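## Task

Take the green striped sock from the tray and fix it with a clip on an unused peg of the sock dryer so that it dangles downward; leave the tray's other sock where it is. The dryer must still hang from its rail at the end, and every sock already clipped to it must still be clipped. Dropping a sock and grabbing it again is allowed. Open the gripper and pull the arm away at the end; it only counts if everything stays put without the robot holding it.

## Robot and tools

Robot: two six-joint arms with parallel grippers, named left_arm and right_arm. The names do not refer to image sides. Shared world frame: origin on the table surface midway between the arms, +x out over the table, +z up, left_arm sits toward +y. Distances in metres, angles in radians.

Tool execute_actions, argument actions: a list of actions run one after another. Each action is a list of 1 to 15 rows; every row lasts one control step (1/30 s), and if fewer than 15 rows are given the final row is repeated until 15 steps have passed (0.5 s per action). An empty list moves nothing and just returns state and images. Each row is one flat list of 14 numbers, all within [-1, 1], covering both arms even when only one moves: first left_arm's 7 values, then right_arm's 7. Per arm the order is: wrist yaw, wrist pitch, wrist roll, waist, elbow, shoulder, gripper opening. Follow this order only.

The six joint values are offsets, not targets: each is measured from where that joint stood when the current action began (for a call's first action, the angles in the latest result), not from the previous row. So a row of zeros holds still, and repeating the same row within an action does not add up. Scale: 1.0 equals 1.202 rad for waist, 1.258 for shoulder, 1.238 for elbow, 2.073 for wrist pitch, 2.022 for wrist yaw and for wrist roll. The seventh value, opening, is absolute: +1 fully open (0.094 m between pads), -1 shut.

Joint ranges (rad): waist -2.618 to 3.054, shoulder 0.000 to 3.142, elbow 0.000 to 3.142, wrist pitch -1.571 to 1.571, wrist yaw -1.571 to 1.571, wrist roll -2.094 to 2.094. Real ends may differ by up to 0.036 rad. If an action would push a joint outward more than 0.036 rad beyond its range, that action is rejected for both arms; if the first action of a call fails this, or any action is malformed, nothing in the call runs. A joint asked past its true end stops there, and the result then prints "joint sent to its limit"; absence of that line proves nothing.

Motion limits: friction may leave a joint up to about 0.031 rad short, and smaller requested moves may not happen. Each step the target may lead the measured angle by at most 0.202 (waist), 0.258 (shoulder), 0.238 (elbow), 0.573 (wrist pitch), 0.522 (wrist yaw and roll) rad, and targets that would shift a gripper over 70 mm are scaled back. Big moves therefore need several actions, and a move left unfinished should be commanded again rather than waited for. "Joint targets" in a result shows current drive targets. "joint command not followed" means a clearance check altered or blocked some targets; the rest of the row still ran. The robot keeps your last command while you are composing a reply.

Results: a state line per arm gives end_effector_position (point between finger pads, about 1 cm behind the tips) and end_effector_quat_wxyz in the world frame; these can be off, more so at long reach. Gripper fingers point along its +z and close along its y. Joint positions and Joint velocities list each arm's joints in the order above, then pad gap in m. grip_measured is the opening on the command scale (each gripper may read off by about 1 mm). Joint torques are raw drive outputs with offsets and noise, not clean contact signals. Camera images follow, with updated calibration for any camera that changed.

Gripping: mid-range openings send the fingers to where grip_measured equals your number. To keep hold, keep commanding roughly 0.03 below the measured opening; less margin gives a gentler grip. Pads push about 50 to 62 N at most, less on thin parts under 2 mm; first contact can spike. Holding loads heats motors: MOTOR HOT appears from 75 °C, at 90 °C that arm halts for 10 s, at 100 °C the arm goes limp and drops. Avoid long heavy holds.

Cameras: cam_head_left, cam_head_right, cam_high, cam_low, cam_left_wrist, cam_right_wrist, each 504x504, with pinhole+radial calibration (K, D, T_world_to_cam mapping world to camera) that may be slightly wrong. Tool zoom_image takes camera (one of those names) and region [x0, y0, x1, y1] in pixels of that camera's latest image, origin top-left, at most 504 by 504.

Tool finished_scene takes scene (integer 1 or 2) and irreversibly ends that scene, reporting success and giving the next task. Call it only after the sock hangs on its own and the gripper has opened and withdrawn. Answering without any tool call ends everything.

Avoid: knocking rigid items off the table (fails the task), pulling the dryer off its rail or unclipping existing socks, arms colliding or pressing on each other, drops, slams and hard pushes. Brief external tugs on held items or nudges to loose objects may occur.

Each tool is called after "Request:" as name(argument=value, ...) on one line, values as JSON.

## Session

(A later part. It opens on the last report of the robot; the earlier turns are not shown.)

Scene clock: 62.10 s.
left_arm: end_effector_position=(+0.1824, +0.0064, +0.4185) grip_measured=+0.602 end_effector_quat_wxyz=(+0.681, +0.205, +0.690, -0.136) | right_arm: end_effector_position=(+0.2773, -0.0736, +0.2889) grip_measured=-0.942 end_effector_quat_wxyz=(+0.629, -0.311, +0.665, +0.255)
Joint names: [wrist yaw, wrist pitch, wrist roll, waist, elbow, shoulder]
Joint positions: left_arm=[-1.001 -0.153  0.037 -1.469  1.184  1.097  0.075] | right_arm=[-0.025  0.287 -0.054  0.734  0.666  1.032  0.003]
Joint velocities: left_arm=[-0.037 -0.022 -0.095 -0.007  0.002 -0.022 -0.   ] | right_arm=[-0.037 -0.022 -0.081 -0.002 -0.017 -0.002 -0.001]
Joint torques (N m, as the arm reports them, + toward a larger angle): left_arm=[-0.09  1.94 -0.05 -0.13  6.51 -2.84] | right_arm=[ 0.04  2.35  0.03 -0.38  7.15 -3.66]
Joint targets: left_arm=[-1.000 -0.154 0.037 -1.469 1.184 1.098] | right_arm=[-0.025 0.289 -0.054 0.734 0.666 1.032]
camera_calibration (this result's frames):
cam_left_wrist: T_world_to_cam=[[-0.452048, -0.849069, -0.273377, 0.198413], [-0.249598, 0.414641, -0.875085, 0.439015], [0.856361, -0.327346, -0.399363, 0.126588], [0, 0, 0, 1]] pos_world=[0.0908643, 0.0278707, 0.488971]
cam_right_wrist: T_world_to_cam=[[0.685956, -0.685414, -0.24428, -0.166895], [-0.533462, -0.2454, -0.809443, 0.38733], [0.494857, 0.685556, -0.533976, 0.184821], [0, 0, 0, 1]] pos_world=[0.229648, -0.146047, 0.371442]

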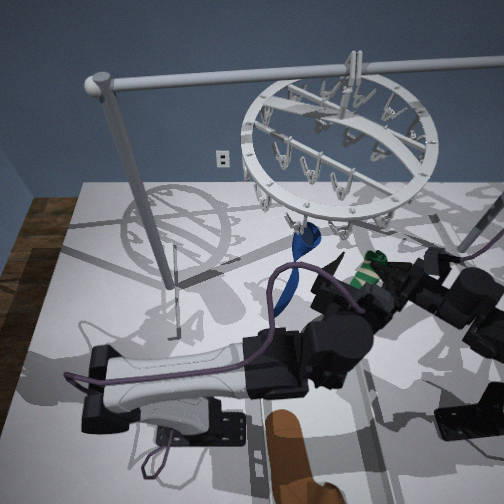

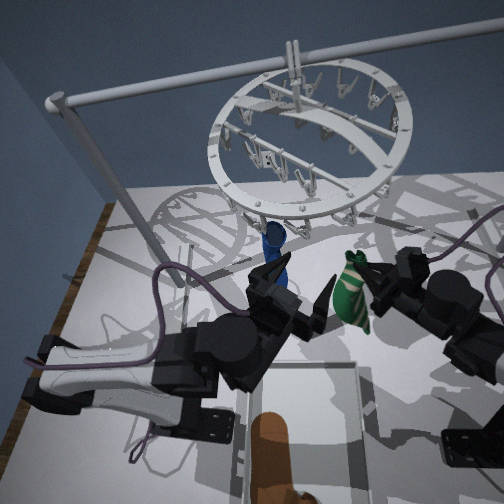

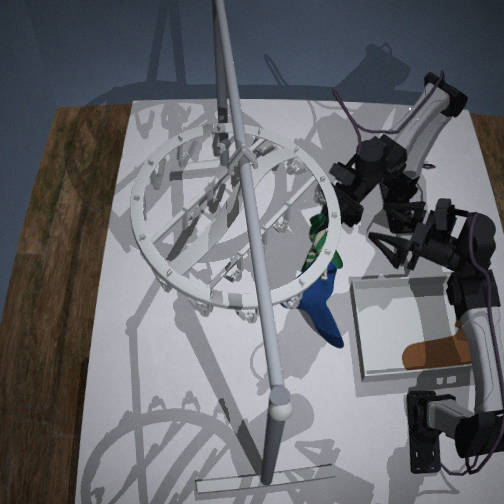

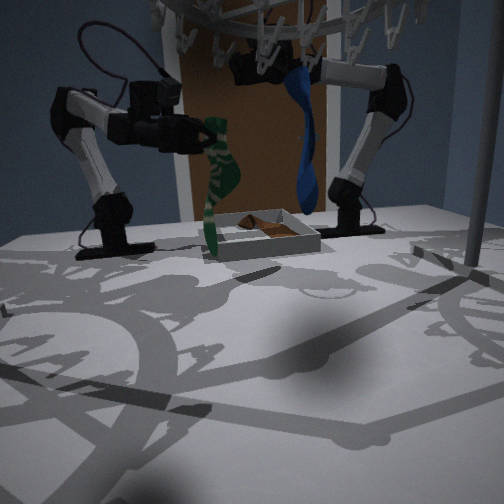

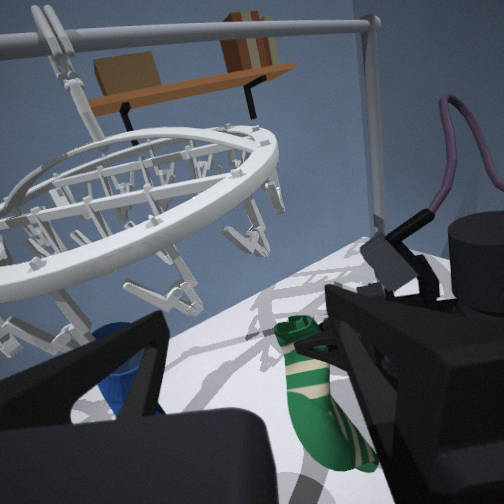

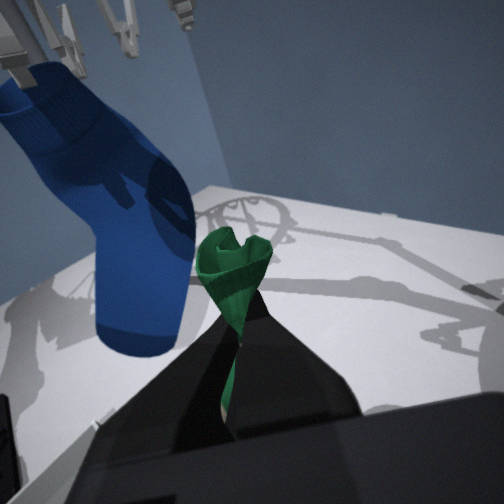

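Request:
execute_actions(actions=[[[-0.085,0.03,-0.02,0,0,0,0.5,0,0,0,0,0,0,-1]],[[0,0.02,0,0.07,0.04,0.055,0.5,0,0,0,0,0,0,-1]],[[0,0.02,0,0.07,0.04,0.055,0.5,0,0,0,0,0,0,-1]]])

Scene clock: 69.10 s.
left_arm: end_effector_position=(+0.2405, +0.0302, +0.4273) grip_measured=+0.502 end_effector_quat_wxyz=(+0.703, +0.067, +0.705, -0.057) | right_arm: end_effector_position=(+0.2772, -0.0737, +0.2879) grip_measured=-0.942 end_effector_quat_wxyz=(+0.627, -0.312, +0.667, +0.254)
Joint names: [wrist yaw, wrist pitch, wrist roll, waist, elbow, shoulder]
Joint positions: left_arm=[-1.155 -0.041  0.005 -1.312  1.246  1.215  0.071] | right_arm=[-0.025  0.283 -0.054  0.734  0.666  1.032  0.003]
Joint velocities: left_arm=[-0.007  0.022 -0.081  0.002 -0.007 -0.002 -0.   ] | right_arm=[ 0.051  0.007  0.022  0.022  0.012 -0.002  0.001]
Joint torques (N m, as the arm reports them, + toward a larger angle): left_arm=[-0.05  1.95 -0.01  0.33  8.   -3.22] | right_arm=[ 0.02  2.36  0.03 -0.36  7.19 -3.67]
Joint targets: left_arm=[-1.156 -0.030 0.005 -1.307 1.265 1.225] | right_arm=[-0.025 0.285 -0.054 0.734 0.666 1.032]
camera_calibration (this result's frames):
cam_left_wrist: T_world_to_cam=[[-0.165204, -0.966447, -0.19669, 0.149043], [-0.349156, 0.243826, -0.904787, 0.493127], [0.922387, -0.0807988, -0.377722, 0.0556051], [0, 0, 0, 1]] pos_world=[0.145511, 0.0282977, 0.496494]
cam_right_wrist: T_world_to_cam=[[0.68524, -0.686147, -0.244229, -0.167018], [-0.53583, -0.247828, -0.807135, 0.386265], [0.493287, 0.683947, -0.53748, 0.185668], [0, 0, 0, 1]] pos_world=[0.229832, -0.145859, 0.37077]

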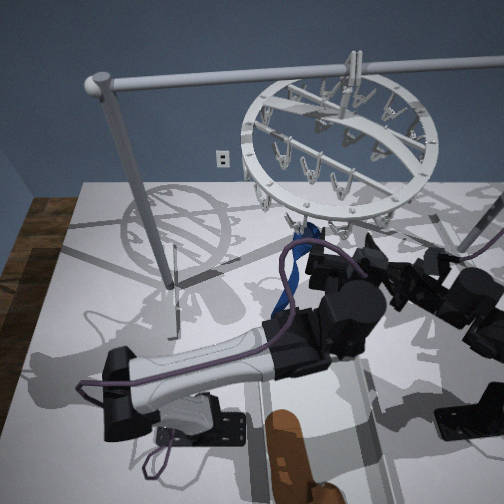

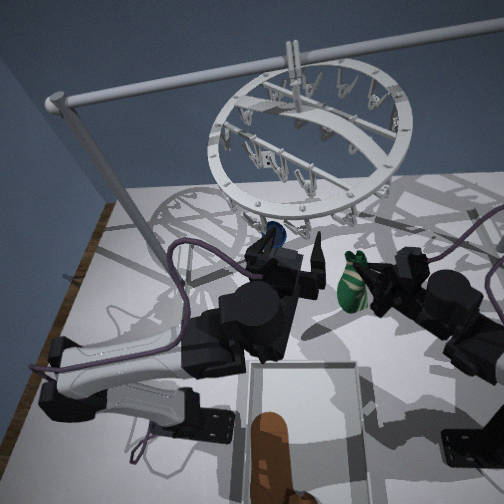

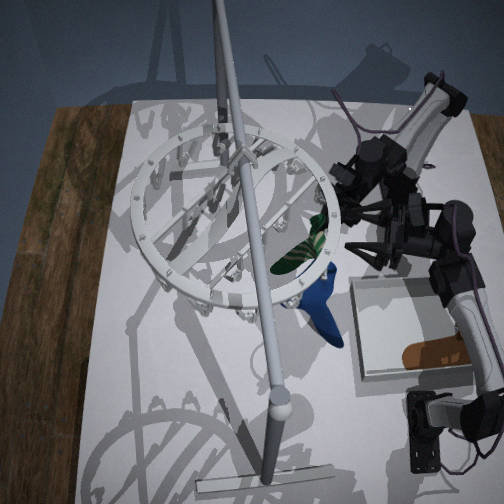

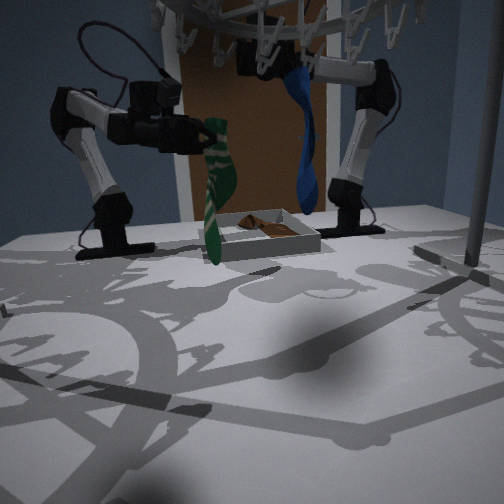

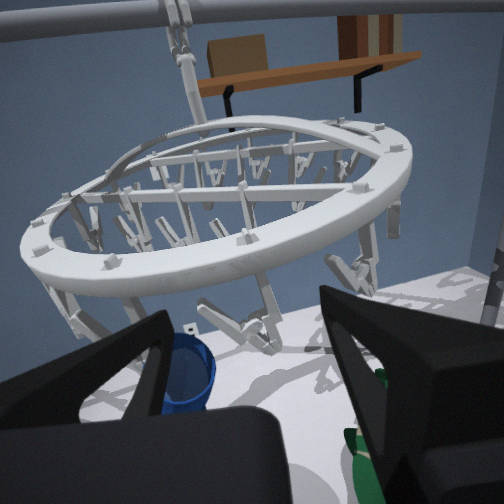

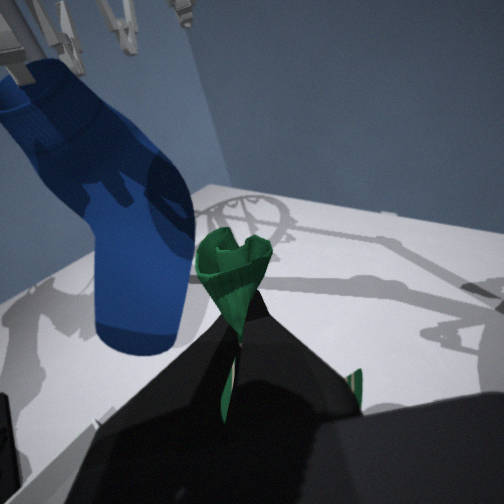

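Request:
execute_actions(actions=[[[0,0.01,0,0,0,0.04,0.5,0,0,0,0,0,0,-1]],[[0,0.02,0,0.065,0,0.03,0.5,0,0,0,0,0,0,-1]]])

Scene clock: 74.07 s.
left_arm: end_effector_position=(+0.2663, +0.0281, +0.4131) grip_measured=+0.502 end_effector_quat_wxyz=(+0.702, +0.048, +0.710, -0.023) | right_arm: end_effector_position=(+0.2772, -0.0737, +0.2872) grip_measured=-0.942 end_effector_quat_wxyz=(+0.626, -0.312, +0.668, +0.254)
Joint names: [wrist yaw, wrist pitch, wrist roll, waist, elbow, shoulder]
Joint positions: left_arm=[-1.155  0.003  0.005 -1.237  1.246  1.282  0.071] | right_arm=[-0.025  0.28  -0.054  0.734  0.666  1.032  0.003]
Joint velocities: left_arm=[-0.022  0.022  0.022  0.002  0.007 -0.027  0.001] | right_arm=[ 0.022 -0.022  0.037  0.002 -0.012 -0.027  0.   ]
Joint torques (N m, as the arm reports them, + toward a larger angle): left_arm=[-0.09  1.97 -0.03  0.12  6.76 -3.76] | right_arm=[ 0.04  2.36  0.02 -0.32  7.22 -3.68]
Joint targets: left_arm=[-1.156 0.014 0.005 -1.234 1.246 1.294] | right_arm=[-0.025 0.282 -0.054 0.734 0.666 1.032]
camera_calibration (this result's frames):
cam_left_wrist: T_world_to_cam=[[-0.0948132, -0.971355, -0.217898, 0.138628], [-0.372831, 0.237601, -0.896963, 0.49301], [0.923042, -0.00380486, -0.384679, 0.0268079], [0, 0, 0, 1]] pos_world=[0.172208, 0.0176191, 0.482731]
cam_right_wrist: T_world_to_cam=[[0.68472, -0.686681, -0.244189, -0.167108], [-0.537548, -0.24959, -0.805448, 0.385489], [0.492139, 0.68277, -0.540023, 0.186281], [0, 0, 0, 1]] pos_world=[0.229965, -0.145723, 0.370281]

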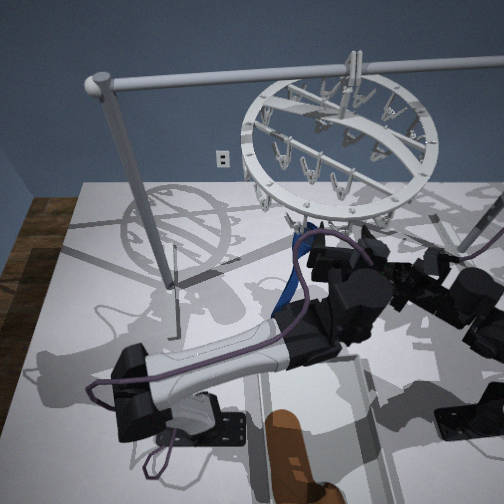

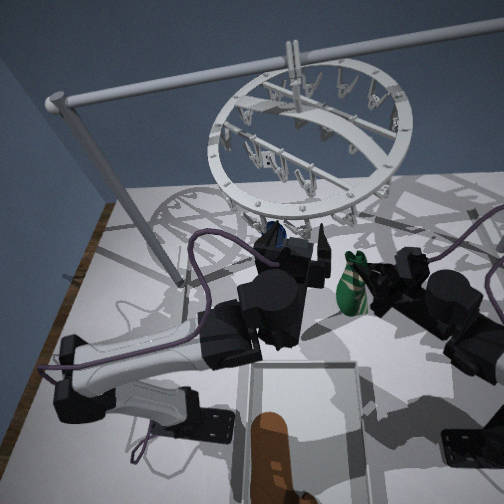

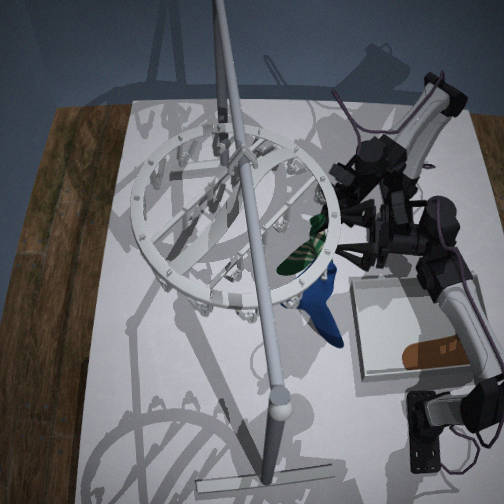

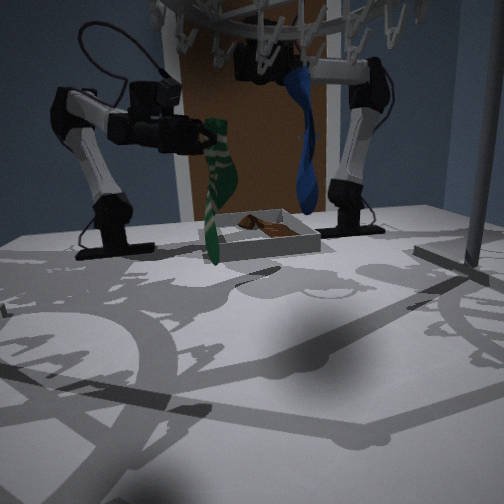

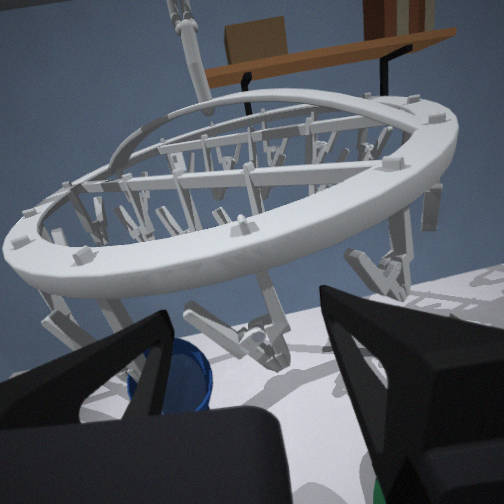

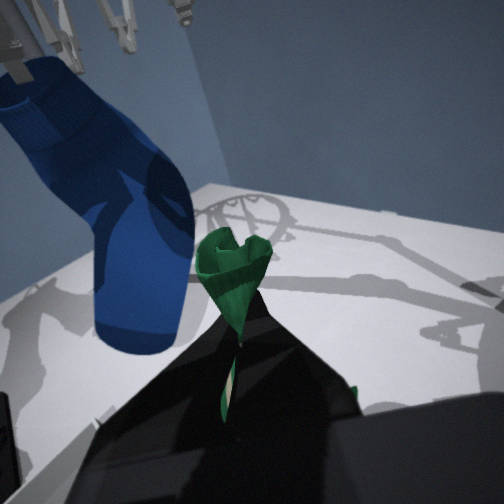

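Request:
execute_actions(actions=[[[0,0.02,0,0.04,0,0.04,0.5,0,0,0,0,0,0,-1]],[[0,0.02,0,0.04,0,0.035,0.5,0,0,0,0,0,0,-1]]])

Request:
zoom_image(camera="cam_low", region=[190,10,330,150])

Scene clock: 78.47 s.
left_arm: end_effector_position=(+0.2973, +0.0304, +0.3973) grip_measured=+0.502 end_effector_quat_wxyz=(+0.700, +0.022, +0.713, +0.012) | right_arm: end_effector_position=(+0.2771, -0.0738, +0.2865) grip_measured=-0.942 end_effector_quat_wxyz=(+0.625, -0.312, +0.668, +0.254)
Joint names: [wrist yaw, wrist pitch, wrist roll, waist, elbow, shoulder]
Joint positions: left_arm=[-1.155  0.064  0.005 -1.151  1.246  1.357  0.071] | right_arm=[-0.025  0.277 -0.054  0.734  0.666  1.032  0.003]
Joint velocities: left_arm=[ 0.066 -0.022  0.051 -0.002 -0.012 -0.002  0.001] | right_arm=[ 0.007  0.037 -0.022 -0.007 -0.002 -0.002 -0.002]
Joint torques (N m, as the arm reports them, + toward a larger angle): left_arm=[-0.07  1.97 -0.04  0.23  6.72 -4.66] | right_arm=[ 0.04  2.35  0.02 -0.36  7.19 -3.7 ]
Joint targets: left_arm=[-1.155 0.075 0.005 -1.146 1.246 1.368] | right_arm=[-0.025 0.279 -0.054 0.734 0.666 1.032]
camera_calibration (this result's frames):
cam_left_wrist: T_world_to_cam=[[-0.0120904, -0.972917, -0.230838, 0.120948], [-0.396967, 0.216553, -0.89192, 0.495631], [0.917753, 0.0808513, -0.388834, -0.00725139], [0, 0, 0, 1]] pos_world=[0.204866, 0.010928, 0.467163]
cam_right_wrist: T_world_to_cam=[[0.684264, -0.687148, -0.244152, -0.167187], [-0.539049, -0.251128, -0.803966, 0.384808], [0.49113, 0.681735, -0.542244, 0.186815], [0, 0, 0, 1]] pos_world=[0.23008, -0.145605, 0.369853]

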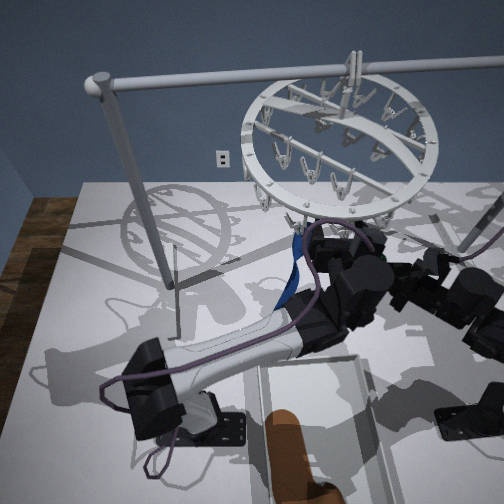

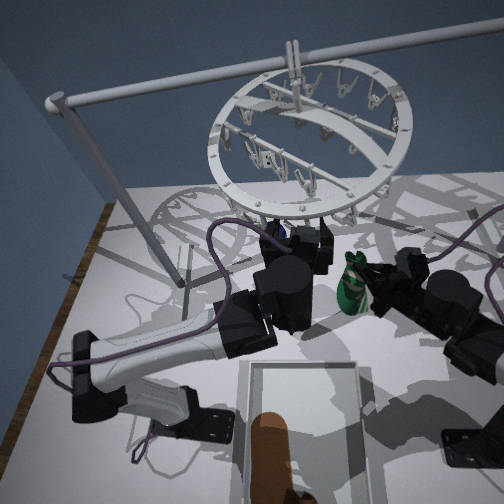

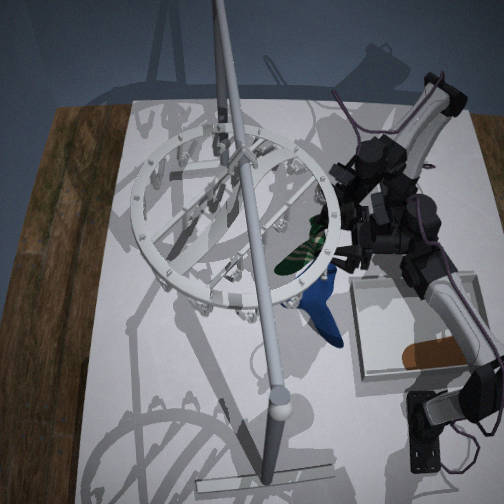

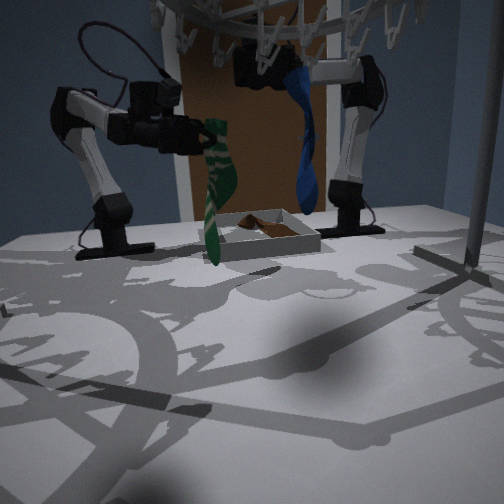

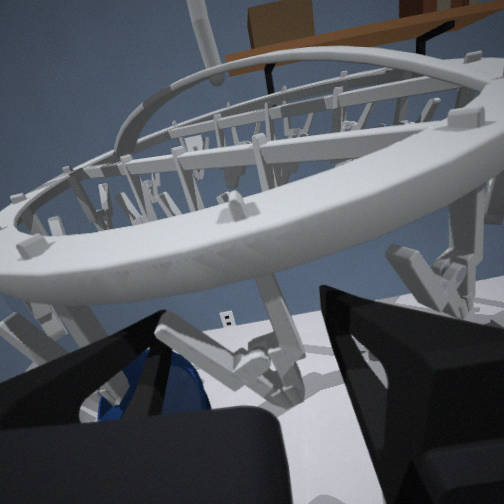

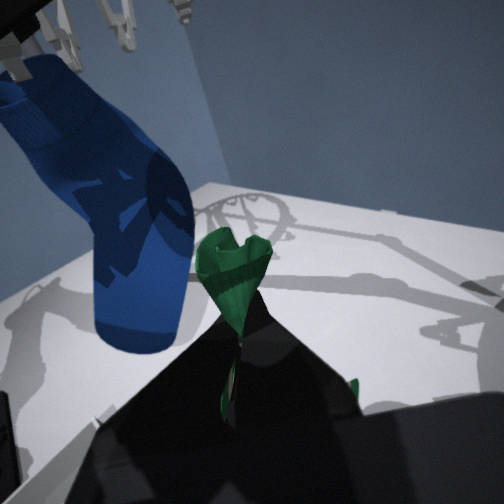

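Region (190, 10, 330, 150) of cam_low's 504x504 image, scaled by 3.600, with more detail than that image has.

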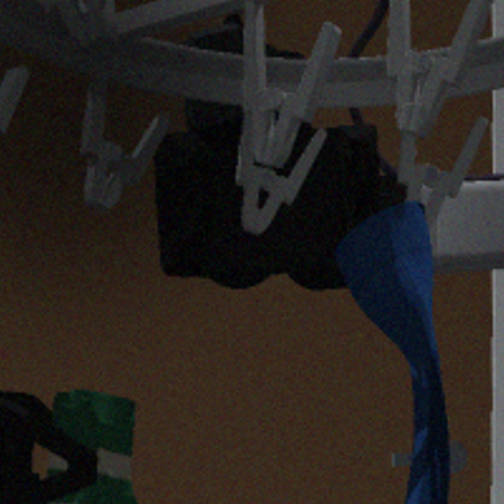

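Request:
execute_actions(actions=[[[0,0,0,0,0.035,0,0.5,0,0.03,0,0.04,0.07,0.11,-1]],[[0,0,0,0,0,0,0,0,0.03,0,0.04,0.07,0.11,-1]],[[0,0,0,0,0,0,-0.35,0,0,0,0,0,0,-1]],[[0,0,0,0,0,0,-0.6,0,0,0,0,0,0,-1]]])

Request:
zoom_image(camera="cam_low", region=[190,10,330,150])

Scene clock: 87.17 s.
left_arm: end_effector_position=(+0.2970, +0.0310, +0.4074) grip_measured=-0.428 end_effector_quat_wxyz=(+0.704, +0.015, +0.710, +0.003) | right_arm: end_effector_position=(+0.2905, -0.0083, +0.2601) grip_measured=-0.942 end_effector_quat_wxyz=(+0.589, -0.350, +0.677, +0.267)
Joint names: [wrist yaw, wrist pitch, wrist roll, waist, elbow, shoulder]
Joint positions: left_arm=[-1.154  0.062  0.005 -1.151  1.273  1.357  0.027] | right_arm=[-0.02   0.353 -0.054  0.818  0.796  1.312  0.003]
Joint velocities: left_arm=[-0.007  0.022  0.022 -0.002 -0.007 -0.007  0.   ] | right_arm=[-0.066 -0.066 -0.037 -0.022  0.002  0.002  0.001]
Joint torques (N m, as the arm reports them, + toward a larger angle): left_arm=[-0.03  1.86 -0.04 -0.16  6.76 -5.56] | right_arm=[ 0.03  2.35  0.02 -0.39  7.03 -6.4 ]
Joint targets: left_arm=[-1.154 0.062 0.005 -1.151 1.273 1.357] | right_arm=[-0.020 0.354 -0.054 0.818 0.796 1.312]
camera_calibration (this result's frames):
cam_left_wrist: T_world_to_cam=[[-0.0110582, -0.977918, -0.208696, 0.114662], [-0.387949, 0.196557, -0.900478, 0.505888], [0.921614, 0.0710059, -0.381556, -0.0068502], [0, 0, 0, 1]] pos_world=[0.20384, 0.0131801, 0.476857]
cam_right_wrist: T_world_to_cam=[[0.725498, -0.644399, -0.241665, -0.150053], [-0.553858, -0.338239, -0.760813, 0.379555], [0.408526, 0.685817, -0.602297, 0.160975], [0, 0, 0, 1]] pos_world=[0.25332, -0.0787132, 0.349463]

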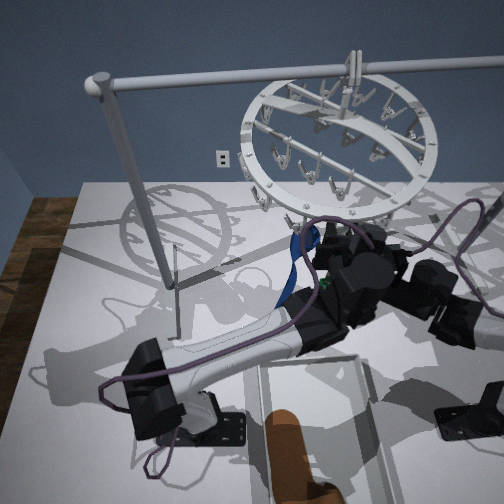

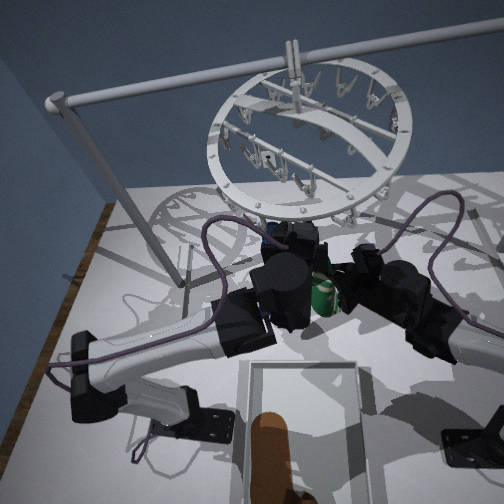

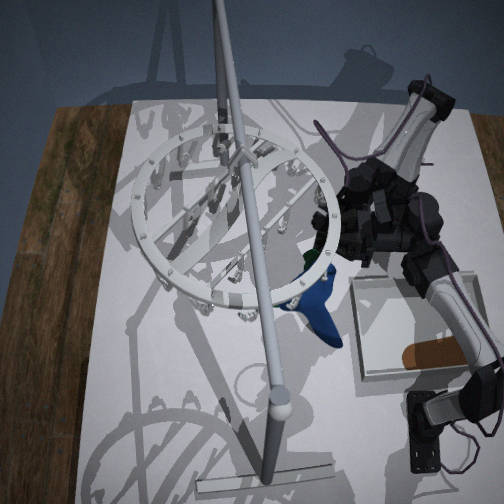

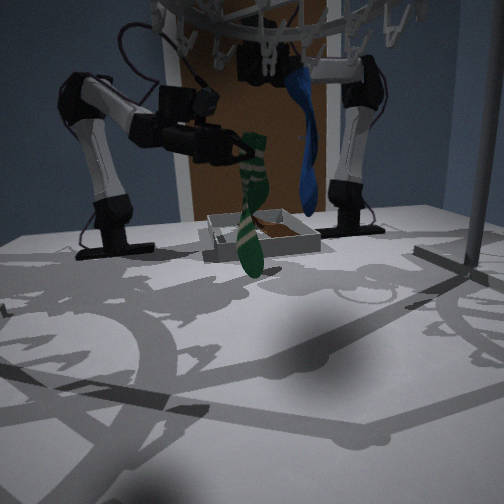

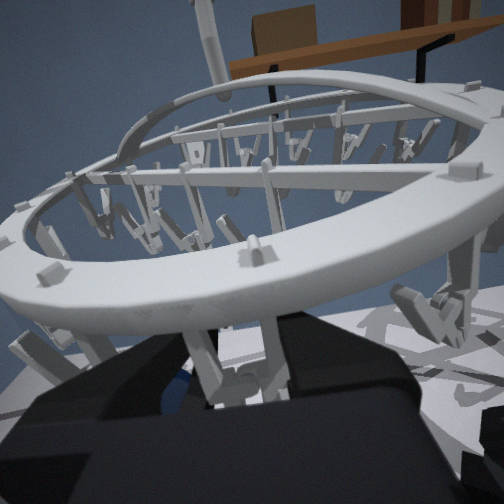

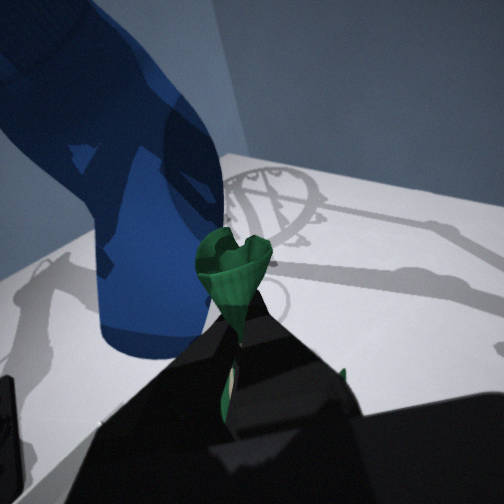

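Region (190, 10, 330, 150) of cam_low's 504x504 image, scaled by 3.600, with more detail than that image has.

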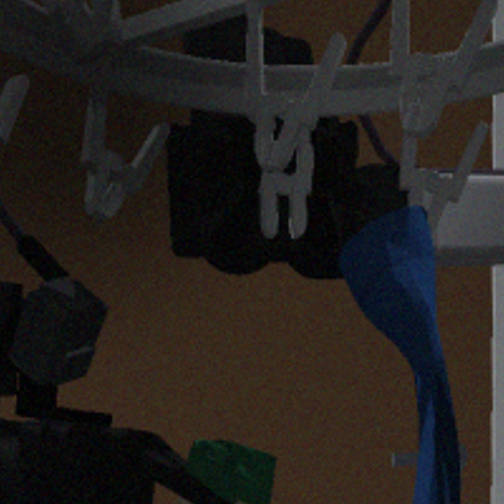

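Request:
execute_actions(actions=[[[0,0,0,0,0,0,-0.5,-0.06,0.18,0,-0.025,0,0.11,-1]],[[0,0,0,0,0,0,-0.5,-0.06,0.18,0,0,0,0.1,-1]],[[0,0,0,0,0,0,-0.5,-0.06,0.18,0,0,0,0.1,-1]],[[0,0,0,0,0,0,-0.5,0,0,0,0,0,0,-1]]])

Request:
zoom_image(camera="cam_low", region=[190,10,330,150])

Scene clock: 94.00 s.
left_arm: end_effector_position=(+0.2970, +0.0310, +0.4074) grip_measured=-0.428 end_effector_quat_wxyz=(+0.704, +0.015, +0.710, +0.003) | right_arm: end_effector_position=(+0.2773, +0.0432, +0.3187) grip_measured=-0.942 end_effector_quat_wxyz=(+0.733, -0.360, +0.407, +0.410)
Joint names: [wrist yaw, wrist pitch, wrist roll, waist, elbow, shoulder]
Joint positions: left_arm=[-1.154  0.062  0.005 -1.151  1.273  1.357  0.027] | right_arm=[-0.34   1.371 -0.054  0.795  0.8    1.72   0.003]
Joint velocities: left_arm=[-0.051  0.007  0.022 -0.002 -0.002  0.012  0.001] | right_arm=[-0.066 -0.007 -0.037 -0.017  0.017  0.002  0.001]
Joint torques (N m, as the arm reports them, + toward a larger angle): left_arm=[-0.05  1.85 -0.03 -0.14  6.7  -5.6 ] | right_arm=[ 0.11  1.88  0.03 -0.34  5.63 -9.25]
Joint targets: left_arm=[-1.154 0.062 0.005 -1.151 1.273 1.357] | right_arm=[-0.340 1.372 -0.054 0.795 0.800 1.720]
camera_calibration (this result's frames):
cam_left_wrist: T_world_to_cam=[[-0.0110582, -0.977918, -0.208696, 0.114662], [-0.387949, 0.196557, -0.900478, 0.505888], [0.921614, 0.0710059, -0.381556, -0.0068502], [0, 0, 0, 1]] pos_world=[0.20384, 0.0131801, 0.476857]
cam_right_wrist: T_world_to_cam=[[0.946968, -0.309716, -0.0856045, -0.218713], [-0.104167, -0.0438677, -0.993592, 0.371062], [0.303976, 0.949816, -0.0738034, 0.0154508], [0, 0, 0, 1]] pos_world=[0.24107, -0.0661368, 0.351102]

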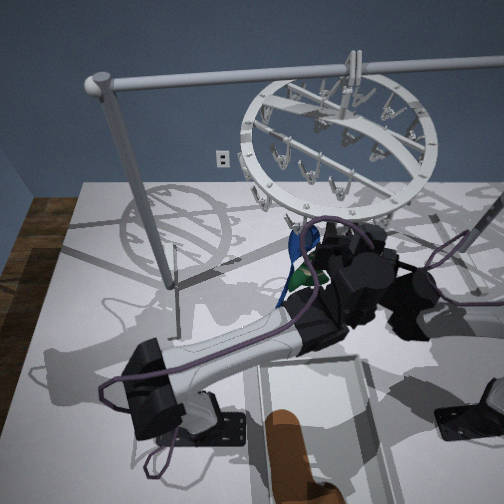

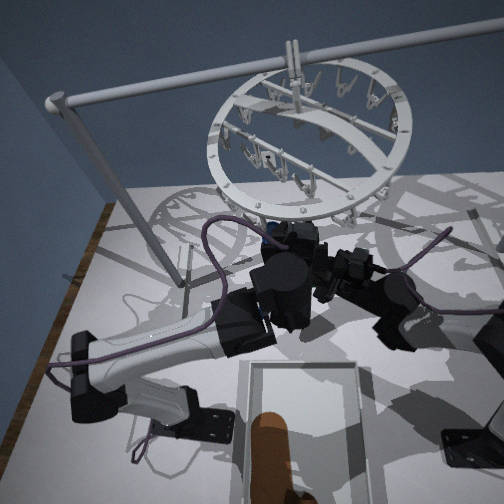

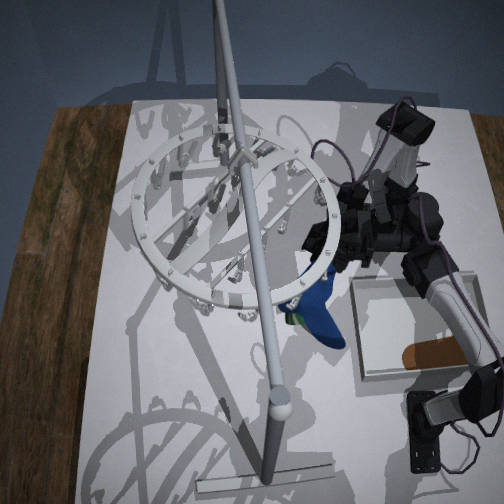

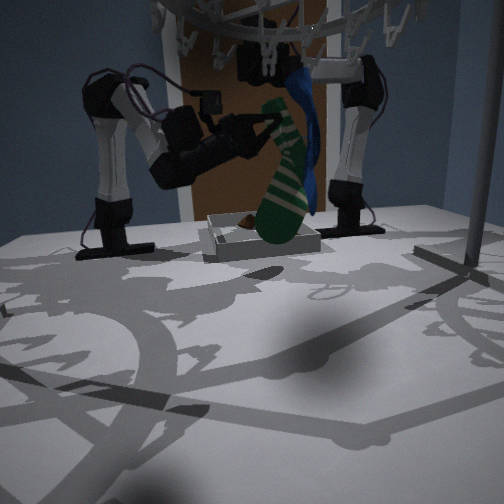

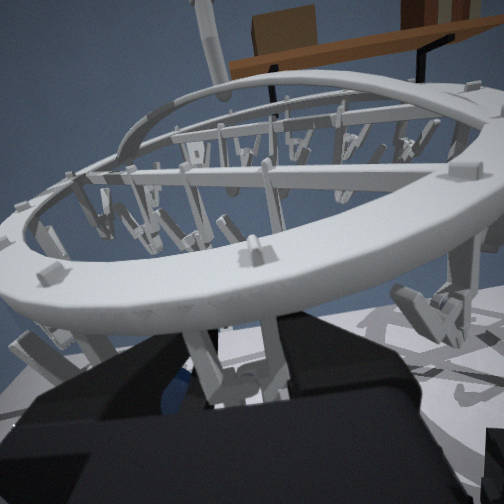

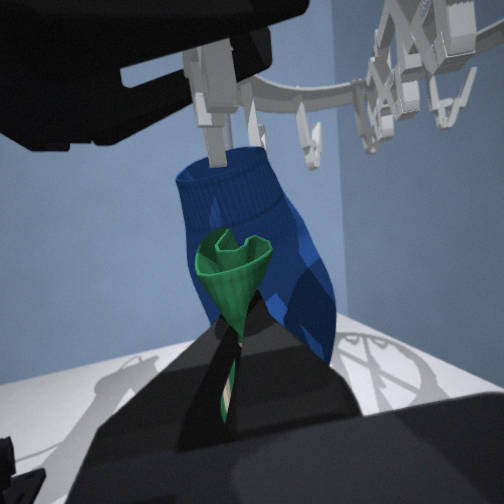

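Region (190, 10, 330, 150) of cam_low's 504x504 image, scaled by 3.600, with more detail than that image has.

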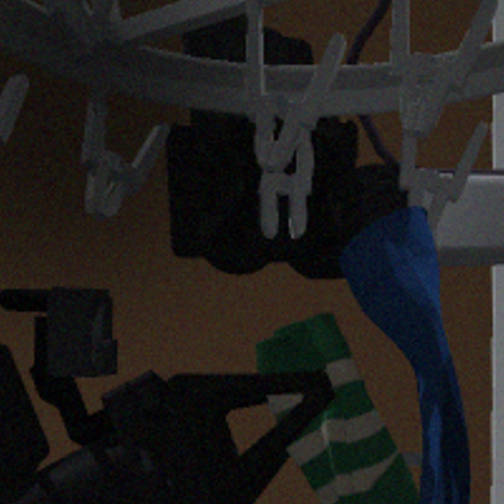

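Request:
execute_actions(actions=[[[0,0,0,0,0,0,-0.5,0,0,0,0,0,-0.055,-1]],[[0,0,0,0,0,0,-0.5,0,0,0,0,0,0,-1]]])

Request:
zoom_image(camera="cam_low", region=[220,30,320,130])

Request:
zoom_image(camera="cam_right_wrist", region=[140,120,340,320])

Scene clock: 98.60 s.
left_arm: end_effector_position=(+0.2970, +0.0310, +0.4074) grip_measured=-0.428 end_effector_quat_wxyz=(+0.704, +0.015, +0.710, +0.003) | right_arm: end_effector_position=(+0.2693, +0.0340, +0.3435) grip_measured=-0.942 end_effector_quat_wxyz=(+0.747, -0.352, +0.386, +0.411)
Joint names: [wrist yaw, wrist pitch, wrist roll, waist, elbow, shoulder]
Joint positions: left_arm=[-1.154  0.062  0.005 -1.151  1.273  1.357  0.027] | right_arm=[-0.34   1.364 -0.054  0.795  0.8    1.661  0.003]
Joint velocities: left_arm=[ 0.007 -0.022  0.051 -0.027 -0.012 -0.007 -0.   ] | right_arm=[ 0.022 -0.037 -0.037 -0.002 -0.007 -0.002  0.   ]
Joint torques (N m, as the arm reports them, + toward a larger angle): left_arm=[-0.06  1.88 -0.04 -0.32  6.72 -5.56] | right_arm=[ 0.11  1.8   0.04 -0.39  5.71 -8.73]
Joint targets: left_arm=[-1.154 0.062 0.005 -1.151 1.273 1.357] | right_arm=[-0.340 1.364 -0.054 0.795 0.800 1.661]
camera_calibration (this result's frames):
cam_left_wrist: T_world_to_cam=[[-0.0110582, -0.977918, -0.208696, 0.114662], [-0.387949, 0.196557, -0.900478, 0.505888], [0.921614, 0.0710059, -0.381556, -0.0068502], [0, 0, 0, 1]] pos_world=[0.20384, 0.0131801, 0.476857]
cam_right_wrist: T_world_to_cam=[[0.949546, -0.306728, -0.065417, -0.219647], [-0.0701659, -0.00446849, -0.997525, 0.385304], [0.305677, 0.951787, -0.0257649, 0.01142], [0, 0, 0, 1]] pos_world=[0.23211, -0.0765196, 0.370277]

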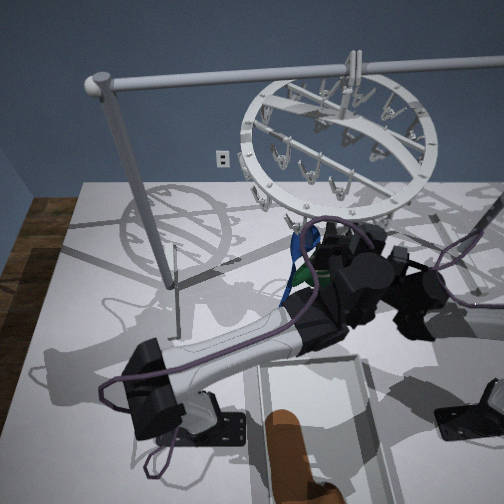

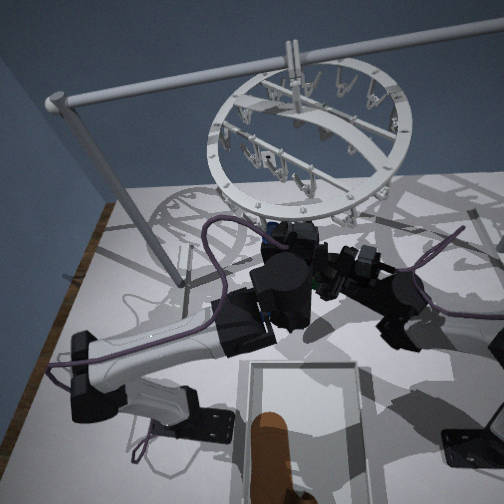

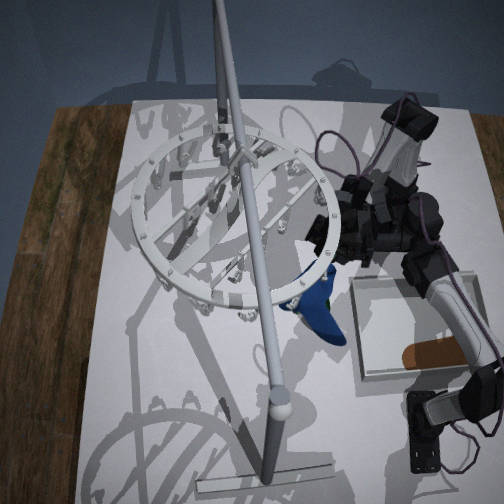

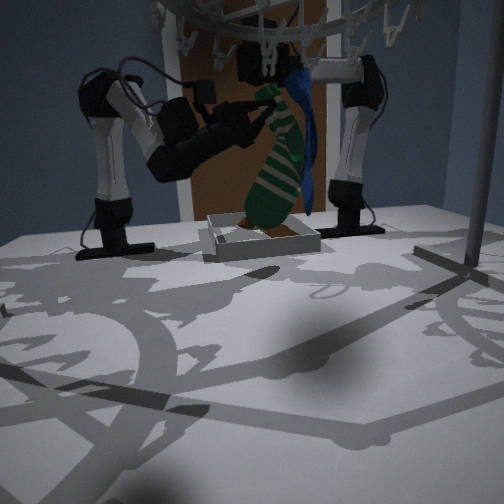

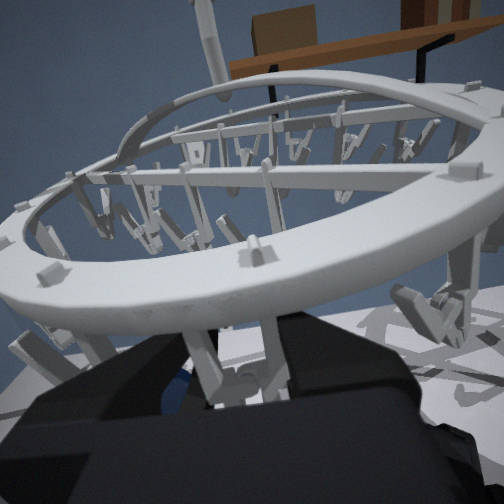

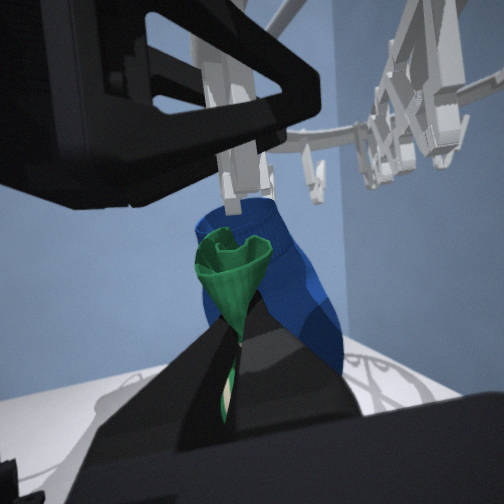

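Region (220, 30, 320, 130) of cam_low's 504x504 image, scaled by 5.040, with more detail than that image has.

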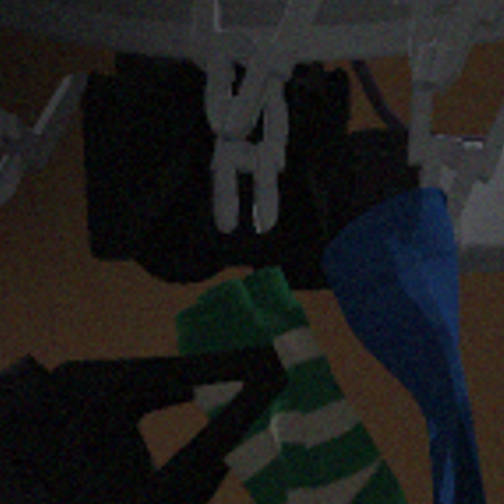

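Region (140, 120, 340, 320) of cam_right_wrist's 504x504 image, scaled by 2.520, with more detail than that image has.

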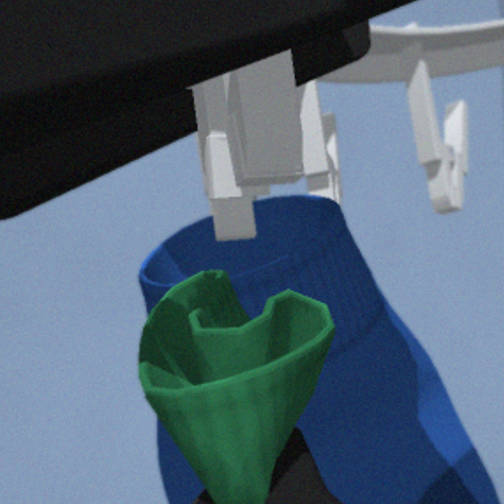

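Request:
execute_actions(actions=[[[0,0,0,0,0,0,-0.5,0,-0.02,0,0,0.1,0.035,-1]],[[0,0,0,0,0,0,-0.5,0,0,0,0,0,0,-1]]])

Request:
zoom_image(camera="cam_low", region=[220,30,320,130])

Request:
zoom_image(camera="cam_right_wrist", region=[140,120,340,320])

Scene clock: 102.57 s.
left_arm: end_effector_position=(+0.2970, +0.0310, +0.4074) grip_measured=-0.428 end_effector_quat_wxyz=(+0.704, +0.015, +0.710, +0.003) | right_arm: end_effector_position=(+0.2796, +0.0461, +0.3615) grip_measured=-0.942 end_effector_quat_wxyz=(+0.753, -0.348, +0.375, +0.412)
Joint names: [wrist yaw, wrist pitch, wrist roll, waist, elbow, shoulder]
Joint positions: left_arm=[-1.154  0.062  0.005 -1.151  1.273  1.357  0.027] | right_arm=[-0.341  1.324 -0.054  0.795  0.903  1.698  0.003]
Joint velocities: left_arm=[-0.051 -0.022 -0.007  0.002 -0.012 -0.002 -0.001] | right_arm=[-0.007 -0.095  0.051  0.002 -0.017 -0.022 -0.001]
Joint torques (N m, as the arm reports them, + toward a larger angle): left_arm=[ 0.01  1.86 -0.02 -0.19  6.76 -5.62] | right_arm=[ 0.11  1.77  0.03 -0.36  5.94 -9.37]
Joint targets: left_arm=[-1.154 0.062 0.005 -1.151 1.273 1.357] | right_arm=[-0.341 1.324 -0.054 0.795 0.903 1.698]
camera_calibration (this result's frames):
cam_left_wrist: T_world_to_cam=[[-0.0110582, -0.977918, -0.208696, 0.114662], [-0.387949, 0.196557, -0.900478, 0.505888], [0.921614, 0.0710059, -0.381556, -0.0068502], [0, 0, 0, 1]] pos_world=[0.20384, 0.0131801, 0.476857]
cam_right_wrist: T_world_to_cam=[[0.950787, -0.30493, -0.0549733, -0.228705], [-0.05297, 0.0148457, -0.998486, 0.398695], [0.305284, 0.952259, -0.00203702, -0.0112217], [0, 0, 0, 1]] pos_world=[0.241994, -0.0649719, 0.385496]

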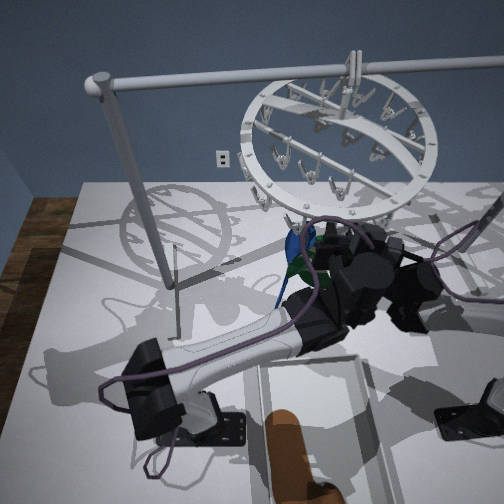

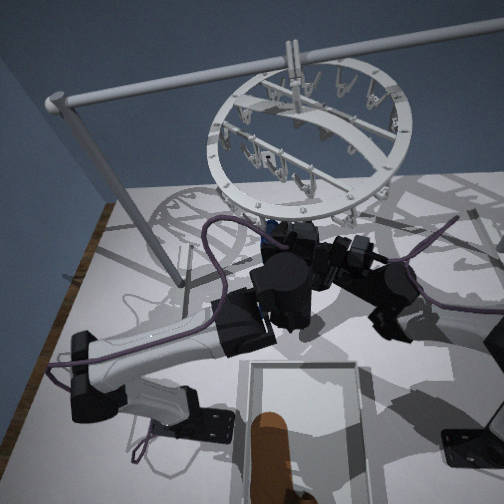

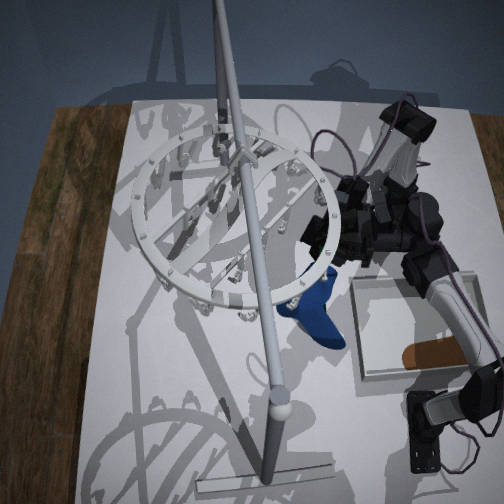

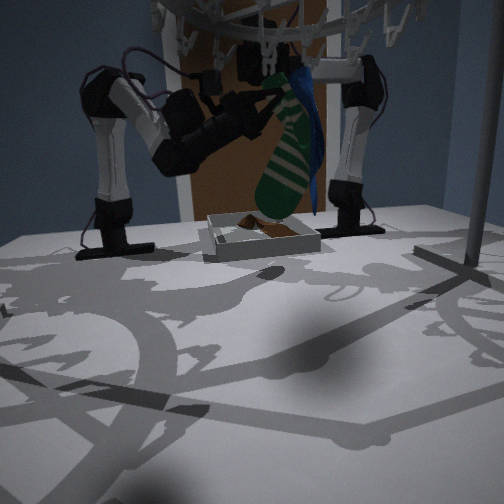

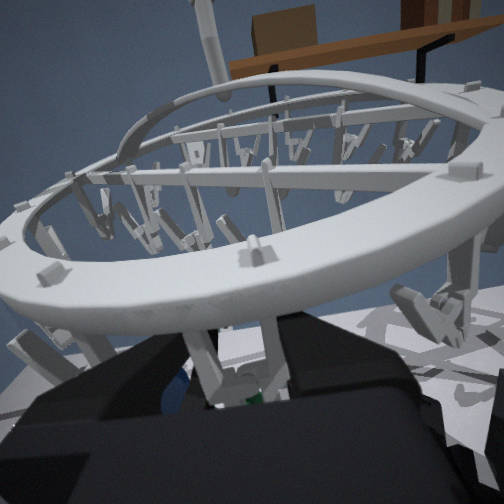

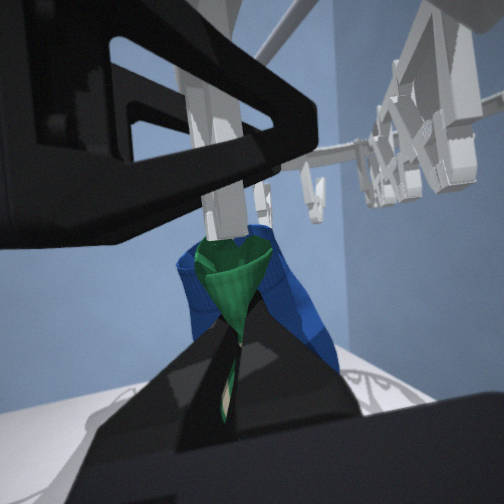

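Region (220, 30, 320, 130) of cam_low's 504x504 image, scaled by 5.040, with more detail than that image has.

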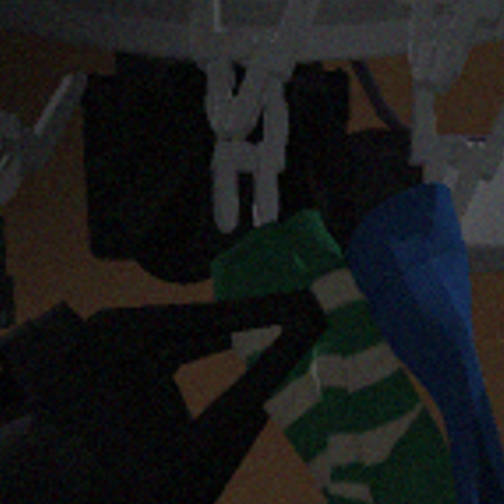

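Region (140, 120, 340, 320) of cam_right_wrist's 504x504 image, scaled by 2.520, with more detail than that image has.

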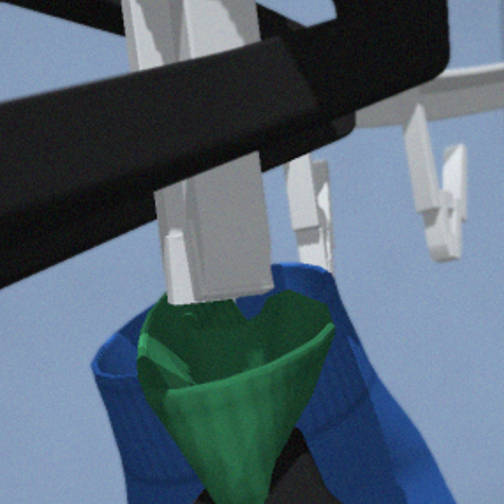

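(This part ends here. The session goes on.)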